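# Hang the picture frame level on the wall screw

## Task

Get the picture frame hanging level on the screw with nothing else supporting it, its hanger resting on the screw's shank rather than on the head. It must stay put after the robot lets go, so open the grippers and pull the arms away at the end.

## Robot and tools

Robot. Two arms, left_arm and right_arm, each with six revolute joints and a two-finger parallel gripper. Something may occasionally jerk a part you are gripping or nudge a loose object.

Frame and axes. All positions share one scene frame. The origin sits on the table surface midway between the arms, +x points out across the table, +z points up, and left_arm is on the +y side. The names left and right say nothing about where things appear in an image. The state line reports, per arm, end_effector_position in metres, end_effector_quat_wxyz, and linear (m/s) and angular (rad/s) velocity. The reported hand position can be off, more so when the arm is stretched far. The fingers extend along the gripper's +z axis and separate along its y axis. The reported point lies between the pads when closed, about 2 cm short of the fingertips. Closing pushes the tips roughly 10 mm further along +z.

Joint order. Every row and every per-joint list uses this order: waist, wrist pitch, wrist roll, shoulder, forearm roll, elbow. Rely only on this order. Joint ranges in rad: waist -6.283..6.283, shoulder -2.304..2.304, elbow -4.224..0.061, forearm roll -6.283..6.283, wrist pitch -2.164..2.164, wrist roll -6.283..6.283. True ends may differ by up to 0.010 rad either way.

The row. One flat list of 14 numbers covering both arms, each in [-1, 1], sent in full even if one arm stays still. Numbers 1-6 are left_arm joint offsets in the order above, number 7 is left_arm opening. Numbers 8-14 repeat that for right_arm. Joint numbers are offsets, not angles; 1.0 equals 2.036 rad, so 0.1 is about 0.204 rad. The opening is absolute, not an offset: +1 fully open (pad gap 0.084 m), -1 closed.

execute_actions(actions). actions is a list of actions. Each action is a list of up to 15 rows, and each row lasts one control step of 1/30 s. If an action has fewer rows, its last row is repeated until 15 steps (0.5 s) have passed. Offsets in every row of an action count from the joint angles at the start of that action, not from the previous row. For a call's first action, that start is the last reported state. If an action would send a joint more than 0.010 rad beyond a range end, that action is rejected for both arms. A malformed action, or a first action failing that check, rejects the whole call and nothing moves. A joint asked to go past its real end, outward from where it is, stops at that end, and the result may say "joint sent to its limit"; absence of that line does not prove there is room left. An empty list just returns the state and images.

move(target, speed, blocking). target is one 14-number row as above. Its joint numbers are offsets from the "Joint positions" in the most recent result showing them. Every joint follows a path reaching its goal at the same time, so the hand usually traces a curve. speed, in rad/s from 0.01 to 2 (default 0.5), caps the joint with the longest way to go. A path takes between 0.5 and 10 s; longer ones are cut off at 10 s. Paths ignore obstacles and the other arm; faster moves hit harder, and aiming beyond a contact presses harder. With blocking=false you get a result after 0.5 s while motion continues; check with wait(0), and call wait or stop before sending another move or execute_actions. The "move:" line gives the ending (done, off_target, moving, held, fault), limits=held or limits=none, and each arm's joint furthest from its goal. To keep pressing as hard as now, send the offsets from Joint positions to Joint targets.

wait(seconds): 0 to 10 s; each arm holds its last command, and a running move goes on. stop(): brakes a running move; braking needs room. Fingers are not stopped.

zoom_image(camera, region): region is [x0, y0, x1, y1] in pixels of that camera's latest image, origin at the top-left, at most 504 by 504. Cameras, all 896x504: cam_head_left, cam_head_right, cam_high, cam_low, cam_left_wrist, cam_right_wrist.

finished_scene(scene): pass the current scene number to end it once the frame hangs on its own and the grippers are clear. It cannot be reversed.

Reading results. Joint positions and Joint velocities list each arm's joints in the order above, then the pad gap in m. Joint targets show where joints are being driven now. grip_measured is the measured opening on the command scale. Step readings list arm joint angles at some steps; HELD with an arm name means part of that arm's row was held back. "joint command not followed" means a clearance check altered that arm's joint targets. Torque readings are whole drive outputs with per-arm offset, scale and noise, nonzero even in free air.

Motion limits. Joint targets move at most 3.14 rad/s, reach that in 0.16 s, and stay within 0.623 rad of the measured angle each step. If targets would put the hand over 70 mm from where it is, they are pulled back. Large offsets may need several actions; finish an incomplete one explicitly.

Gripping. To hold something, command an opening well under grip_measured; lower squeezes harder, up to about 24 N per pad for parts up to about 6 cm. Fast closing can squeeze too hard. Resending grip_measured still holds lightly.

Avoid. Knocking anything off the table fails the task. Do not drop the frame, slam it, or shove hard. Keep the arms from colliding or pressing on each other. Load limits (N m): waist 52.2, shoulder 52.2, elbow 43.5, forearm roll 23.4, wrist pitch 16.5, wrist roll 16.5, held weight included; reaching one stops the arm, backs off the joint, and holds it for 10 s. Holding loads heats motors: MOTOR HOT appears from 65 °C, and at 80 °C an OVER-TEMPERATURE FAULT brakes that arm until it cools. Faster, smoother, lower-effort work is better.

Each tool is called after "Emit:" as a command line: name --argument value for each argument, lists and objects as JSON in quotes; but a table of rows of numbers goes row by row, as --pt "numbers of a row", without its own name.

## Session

Emit:
execute_actions --actions '[]'

Scene clock: 0.00 s.
left_arm: end_effector_position=(+0.6179, +0.2918, +0.2144) grip_measured=+1.00 end_effector_quat_wxyz=(-0.248, -0.052, +0.859, -0.446) end_effector_velocity=(-0.000, -0.000, +0.000) end_effector_angular_velocity=(-0.000, +0.001, +0.000) | right_arm: end_effector_position=(+0.3356, +0.1370, +0.1557) grip_measured=+1.00 end_effector_quat_wxyz=(-0.345, +0.892, -0.106, +0.271) end_effector_velocity=(+0.000, -0.000, -0.000) end_effector_angular_velocity=(-0.001, +0.000, -0.000)
Joint names: [waist, wrist pitch, wrist roll, shoulder, forearm roll, elbow]
Joint positions: left_arm=[-0.017 -1.425 -2.665 -0.935 -0.878 -1.544  0.084] | right_arm=[ 0.894  0.645  0.922 -0.643  0.298 -0.915  0.084]
Joint velocities: left_arm=[-0.    -0.001 -0.001 -0.    -0.    -0.     0.   ] | right_arm=[-0.    -0.001 -0.001  0.     0.001  0.     0.   ]
Joint torques (N m, as the arm reports them, + toward a larger angle): no reading
Motor temperatures (°C, as the motors report them): left_arm=[27 29 32 27 30 28] | right_arm=[27 32 29 25 26 25]
Joint targets: left_arm=[-0.017 -1.425 -2.665 -0.935 -0.878 -1.544] | right_arm=[0.894 0.645 0.922 -0.643 0.298 -0.915]

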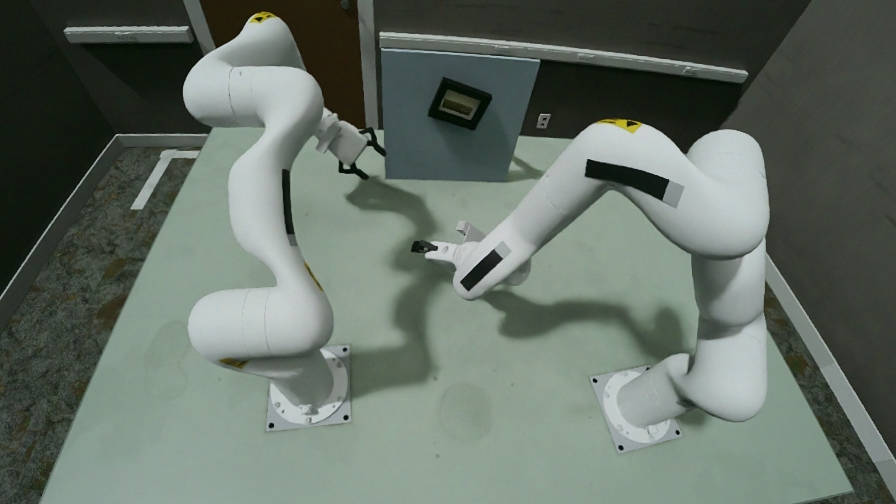

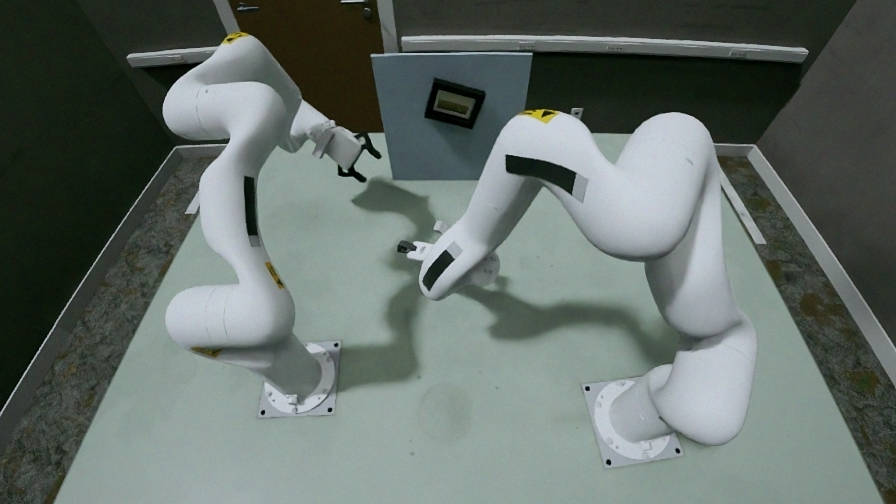

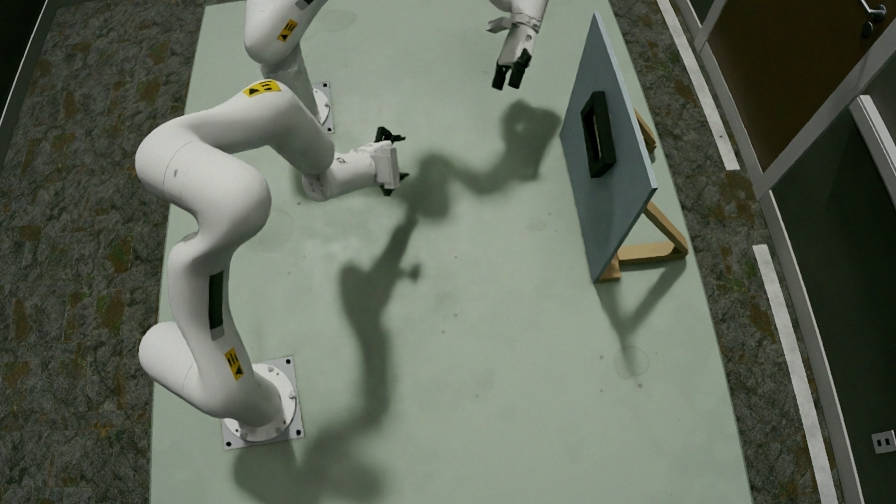

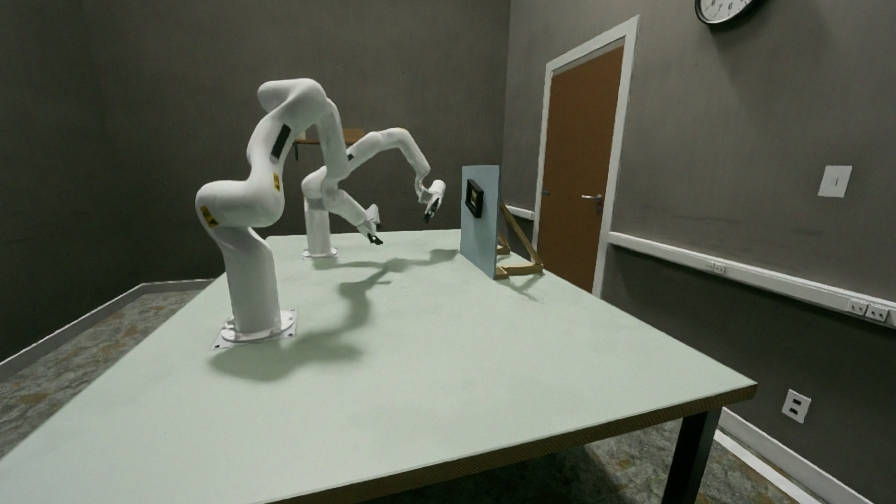

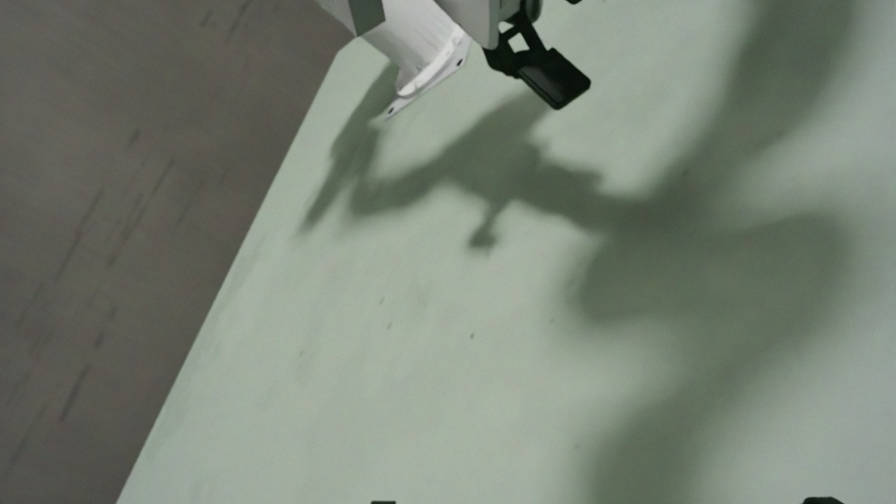

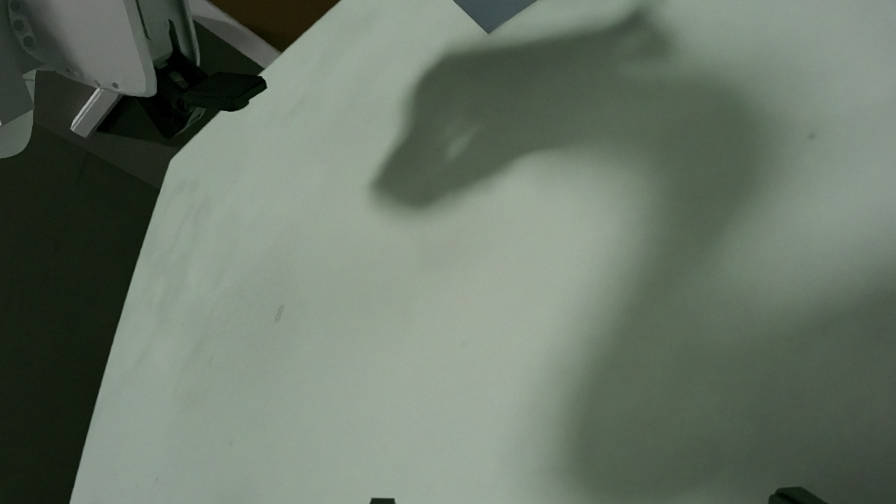

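Emit:
execute_actions --actions '[]'

Scene clock: 1.67 s.
left_arm: end_effector_position=(+0.6179, +0.2918, +0.2144) grip_measured=+1.00 end_effector_quat_wxyz=(-0.248, -0.052, +0.859, -0.446) end_effector_velocity=(+0.000, -0.001, +0.000) end_effector_angular_velocity=(-0.001, -0.000, +0.001) | right_arm: end_effector_position=(+0.3356, +0.1370, +0.1557) grip_measured=+1.00 end_effector_quat_wxyz=(-0.345, +0.892, -0.106, +0.271) end_effector_velocity=(-0.002, -0.000, -0.001) end_effector_angular_velocity=(-0.002, +0.003, +0.001)
Joint names: [waist, wrist pitch, wrist roll, shoulder, forearm roll, elbow]
Joint positions: left_arm=[-0.017 -1.425 -2.665 -0.935 -0.878 -1.544  0.084] | right_arm=[ 0.894  0.645  0.922 -0.643  0.298 -0.915  0.084]
Joint velocities: left_arm=[-0.001  0.     0.    -0.    -0.002  0.     0.   ] | right_arm=[ 0.002 -0.001  0.001 -0.    -0.     0.002  0.   ]
Joint torques (N m, as the arm reports them, + toward a larger angle): left_arm=[  0.09  -0.91  -0.85  38.63   0.66 -15.84] | right_arm=[ -6.38   1.04   0.18  51.96   0.99 -17.84]
Motor temperatures (°C, as the motors report them): left_arm=[27 29 32 27 30 28] | right_arm=[27 32 29 25 26 25]
Joint targets: left_arm=[-0.017 -1.425 -2.665 -0.935 -0.878 -1.544] | right_arm=[0.894 0.645 0.922 -0.643 0.298 -0.915]

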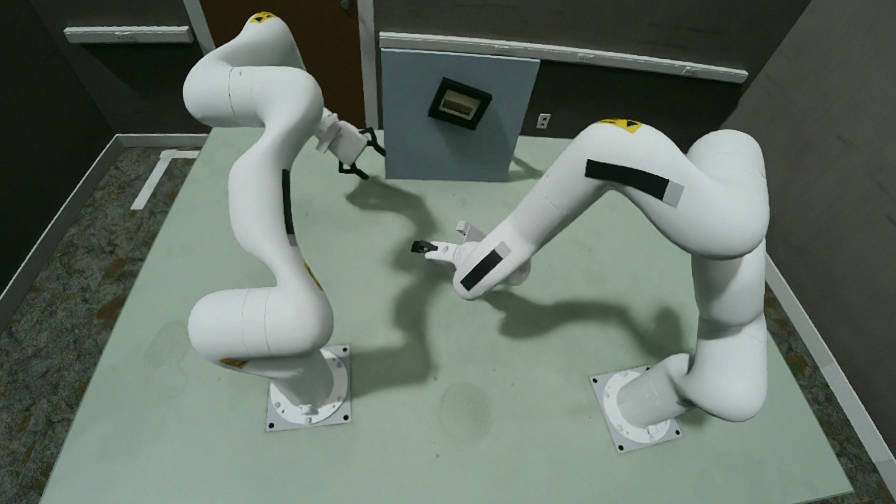

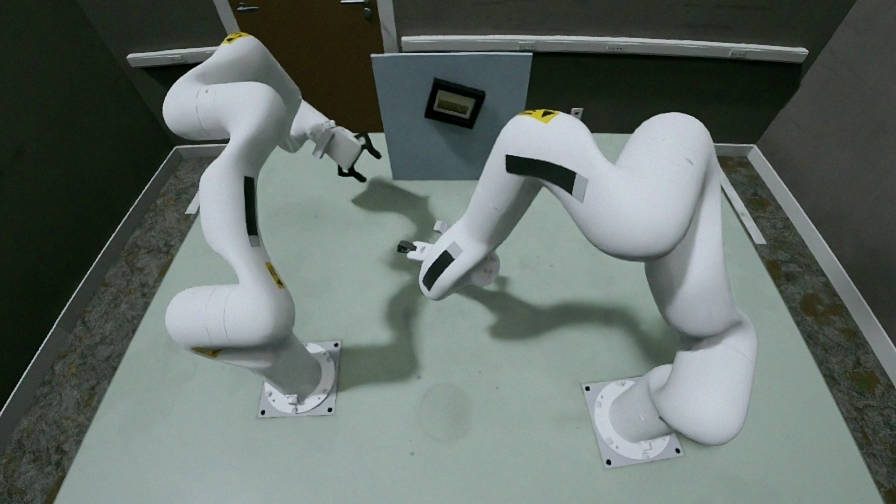

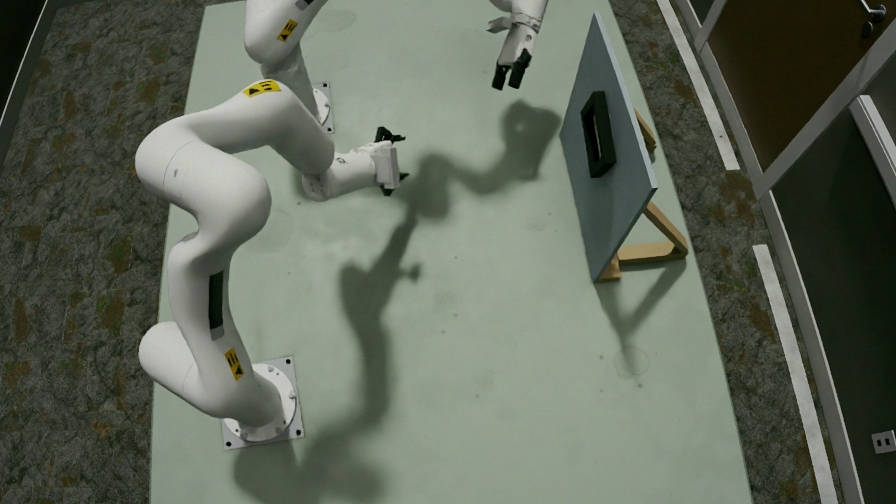

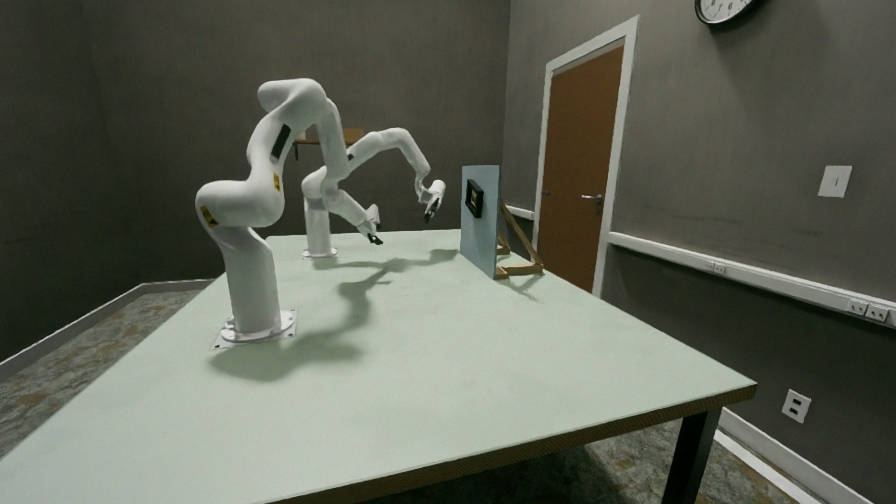

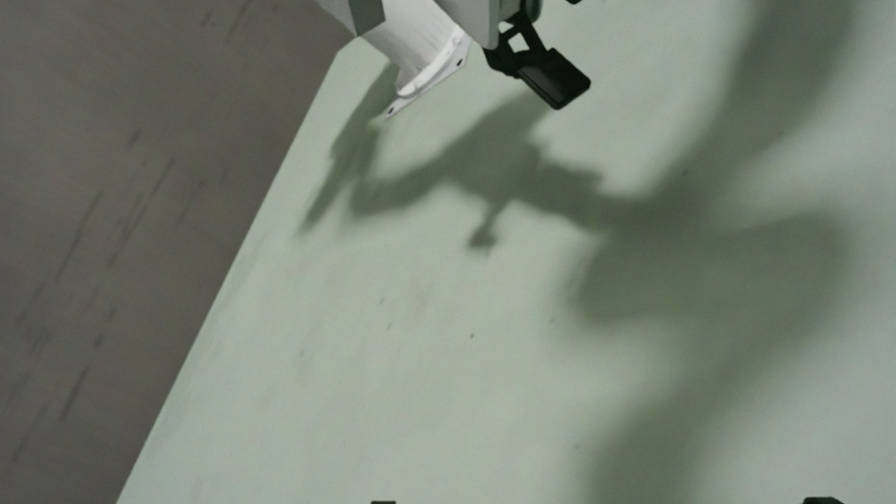

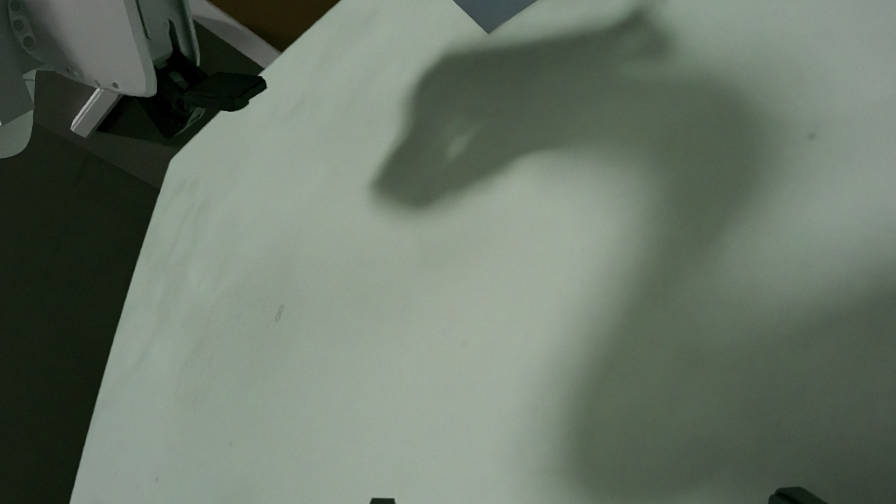

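Emit:
move --target '[0, 0.64, -0.945, 0, 0.316, 0, 1, 0,0,0,0,0,0,1]' --speed 0.3

Scene clock: 9.10 s.
left_arm: end_effector_position=(+0.8257, +0.4865, +0.1161) grip_measured=+1.00 end_effector_quat_wxyz=(-0.158, +0.743, -0.624, +0.184) end_effector_velocity=(-0.000, -0.000, +0.000) end_effector_angular_velocity=(+0.001, +0.000, -0.002) | right_arm: end_effector_position=(+0.3356, +0.1370, +0.1557) grip_measured=+1.00 end_effector_quat_wxyz=(-0.345, +0.892, -0.106, +0.271) end_effector_velocity=(+0.001, +0.000, +0.001) end_effector_angular_velocity=(+0.002, -0.001, -0.001)
Joint names: [waist, wrist pitch, wrist roll, shoulder, forearm roll, elbow]
Joint positions: left_arm=[-0.017 -0.122 -4.588 -0.935 -0.235 -1.544  0.084] | right_arm=[ 0.894  0.645  0.922 -0.643  0.298 -0.915  0.084]
Joint velocities: left_arm=[-0.    -0.     0.001 -0.     0.001 -0.    -0.   ] | right_arm=[-0.001  0.002  0.001 -0.     0.    -0.001  0.   ]
Joint torques (N m, as the arm reports them, + toward a larger angle): left_arm=[ -0.36   0.58  -0.84  40.27   1.21 -18.05] | right_arm=[ -6.08   1.03   0.14  51.23   1.29 -17.67]
Motor temperatures (°C, as the motors report them): left_arm=[27 29 32 27 30 28] | right_arm=[27 32 29 25 26 25]
Joint targets: left_arm=[-0.017 -0.122 -4.588 -0.935 -0.235 -1.544] | right_arm=[0.894 0.645 0.922 -0.643 0.298 -0.915]
move: done; limits=none; left_arm: farthest joint: the forearm roll, 0.001 radians from its target (0.644 radians at the start); right_arm: farthest joint: the waist, 0.000 radians from its target (0.000 radians at the start)

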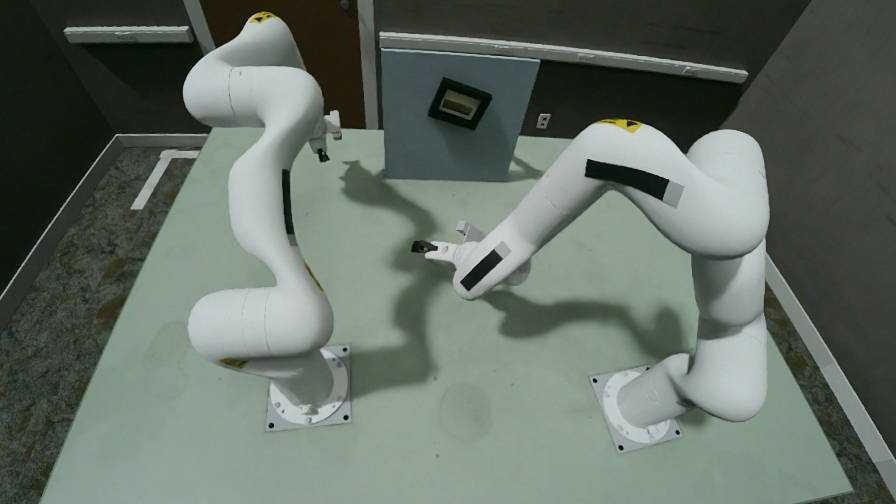

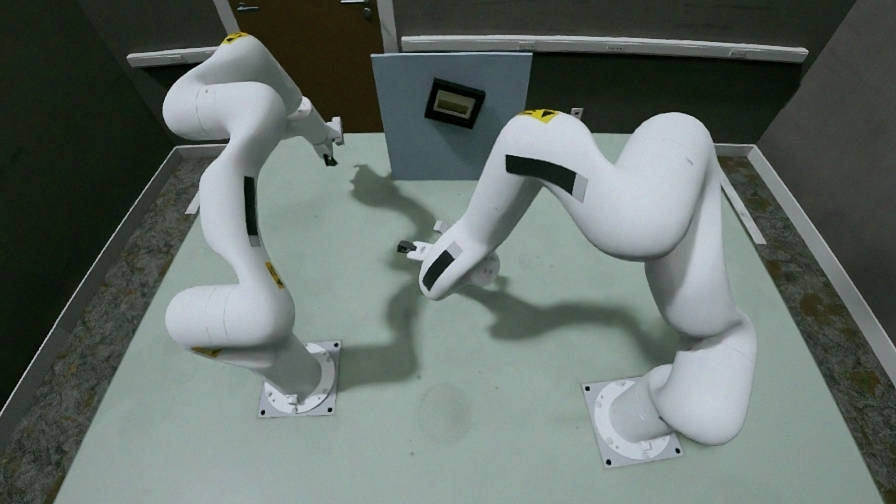

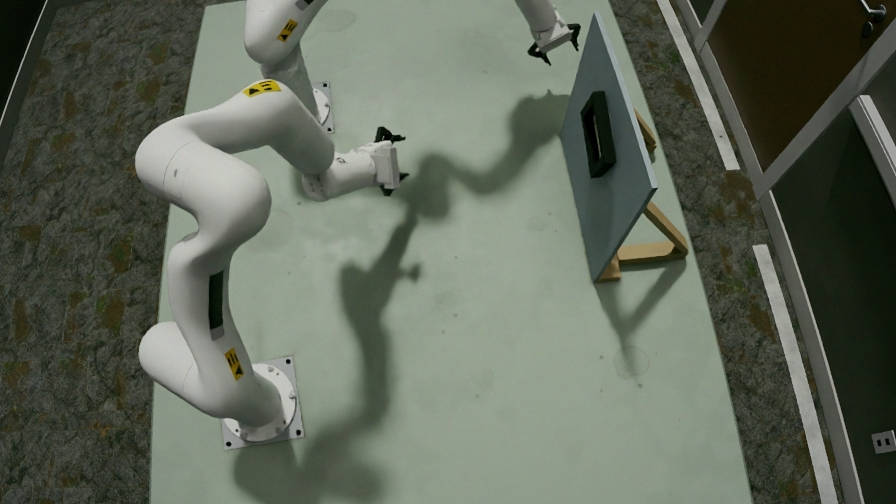

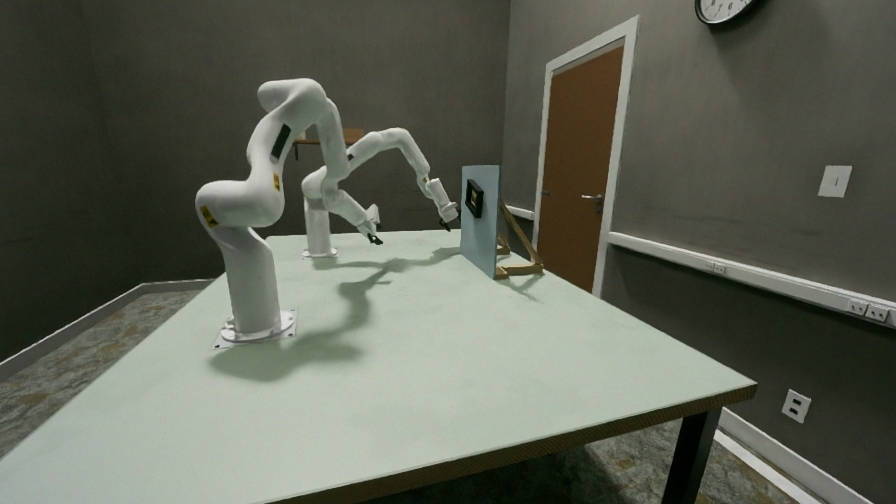

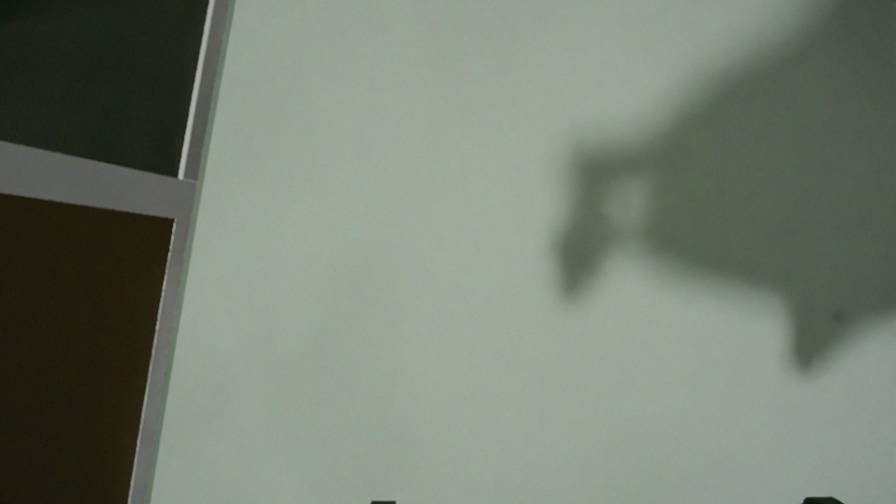

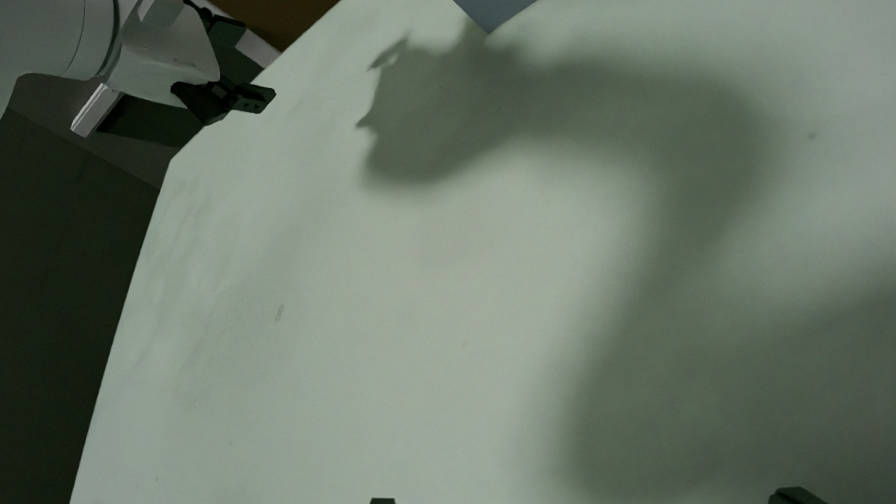

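Emit:
move --target '[0, 0.622, 0, 0.12, 0, 0.253, 1, 0,0,0,0,0,0,1]' --speed 0.5

Scene clock: 12.30 s.
left_arm: end_effector_position=(+0.7952, +0.5433, +0.2885) grip_measured=+1.00 end_effector_quat_wxyz=(+0.547, -0.583, +0.457, -0.390) end_effector_velocity=(-0.000, +0.001, +0.000) end_effector_angular_velocity=(+0.000, -0.000, +0.001) | right_arm: end_effector_position=(+0.3356, +0.1370, +0.1557) grip_measured=+1.00 end_effector_quat_wxyz=(-0.345, +0.892, -0.106, +0.271) end_effector_velocity=(+0.000, -0.001, -0.000) end_effector_angular_velocity=(-0.001, -0.001, +0.000)
Joint names: [waist, wrist pitch, wrist roll, shoulder, forearm roll, elbow]
Joint positions: left_arm=[-0.017  1.144 -4.588 -0.691 -0.235 -1.029  0.084] | right_arm=[ 0.894  0.645  0.922 -0.643  0.298 -0.915  0.084]
Joint velocities: left_arm=[ 0.001  0.001  0.     0.001 -0.001  0.001 -0.   ] | right_arm=[-0.001  0.001 -0.001  0.    -0.001  0.002  0.   ]
Joint torques (N m, as the arm reports them, + toward a larger angle): left_arm=[  0.56   1.19  -0.87  33.89   1.18 -15.08] | right_arm=[ -6.41   1.05   0.12  51.19   1.24 -17.63]
Motor temperatures (°C, as the motors report them): left_arm=[27 29 32 27 30 28] | right_arm=[27 32 29 25 26 25]
Joint targets: left_arm=[-0.017 1.144 -4.588 -0.691 -0.235 -1.029] | right_arm=[0.894 0.645 0.922 -0.643 0.298 -0.915]
move: done; limits=none; left_arm: farthest joint: the wrist pitch, 0.001 radians from its target (1.267 radians at the start); right_arm: farthest joint: the waist, 0.000 radians from its target (0.000 radians at the start)

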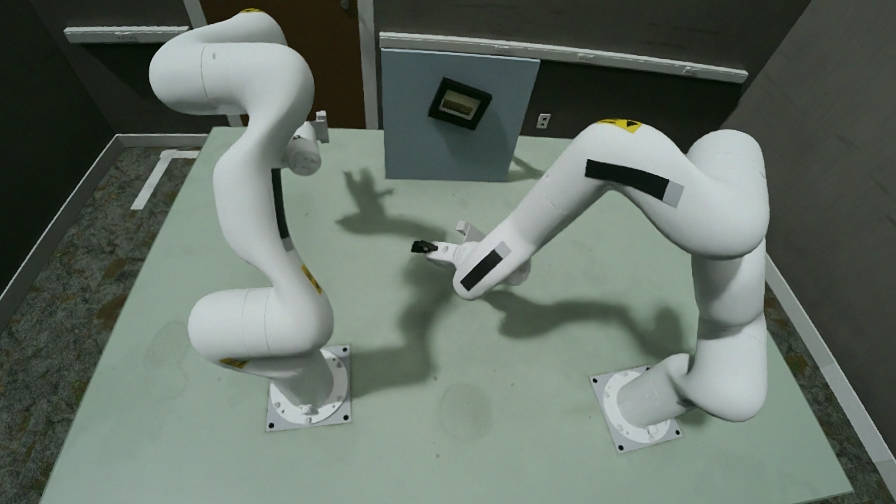

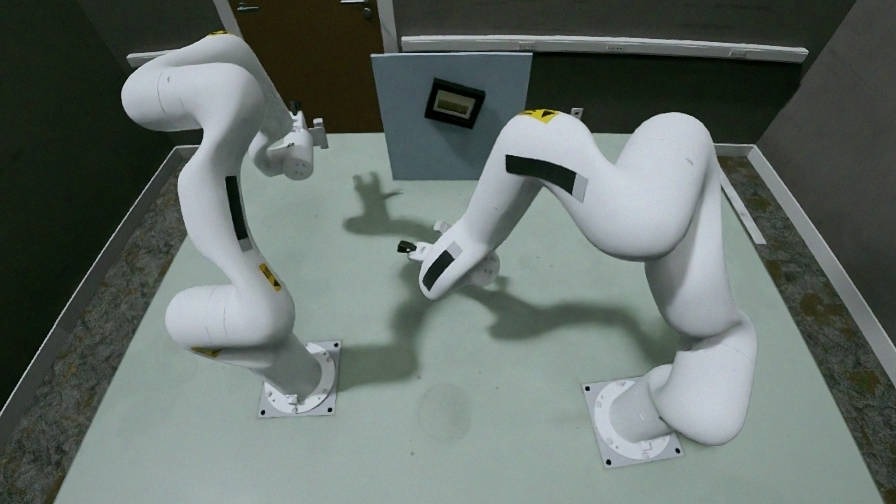

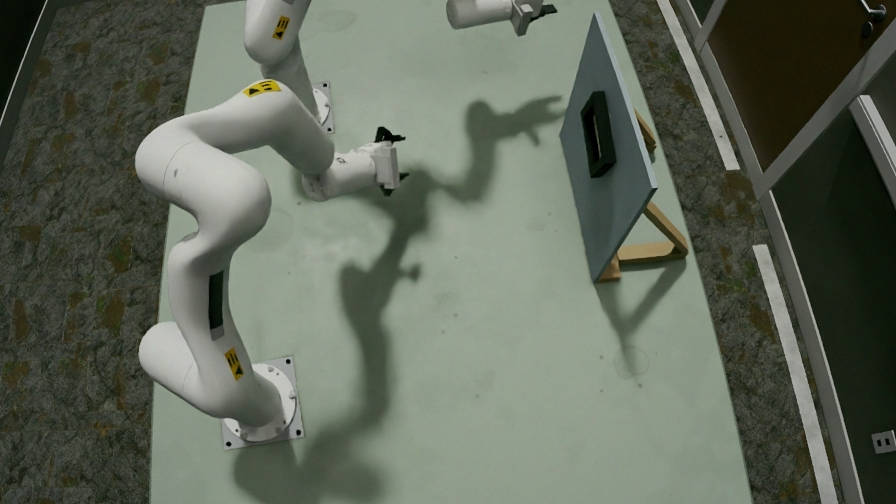

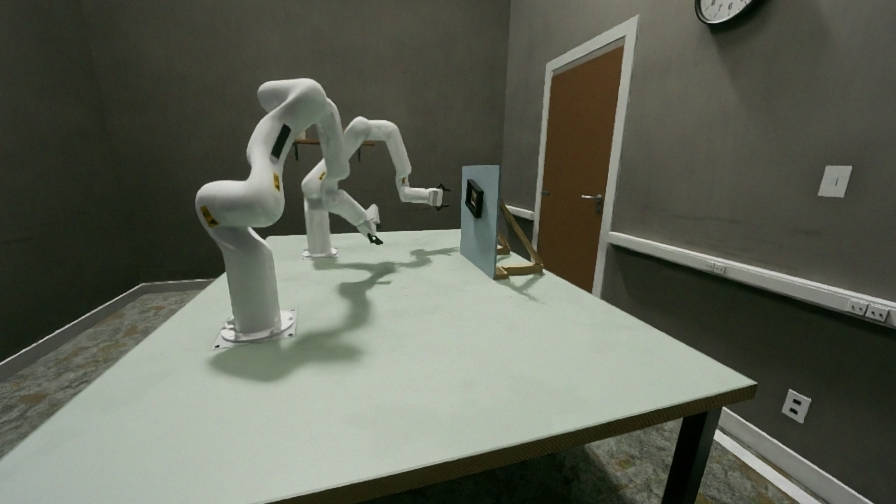

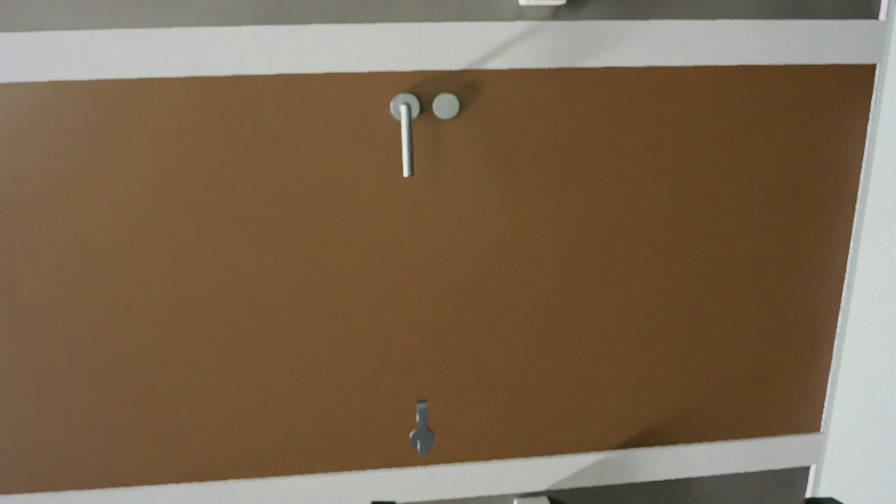

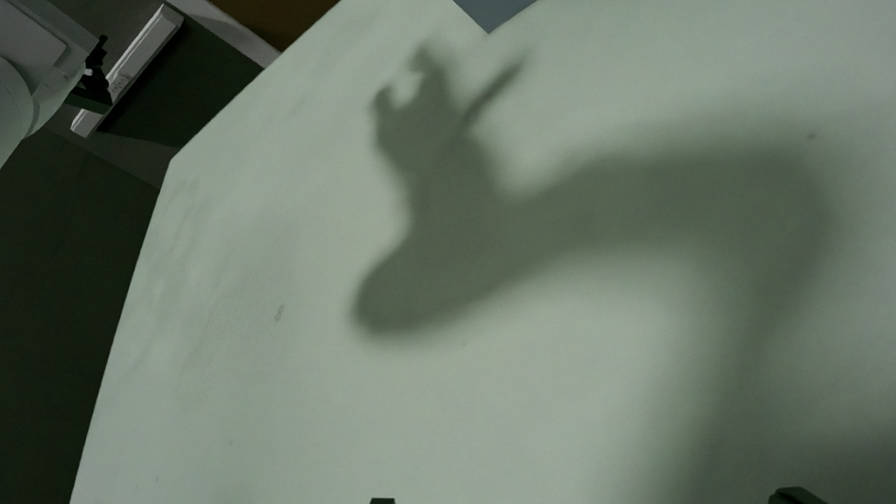

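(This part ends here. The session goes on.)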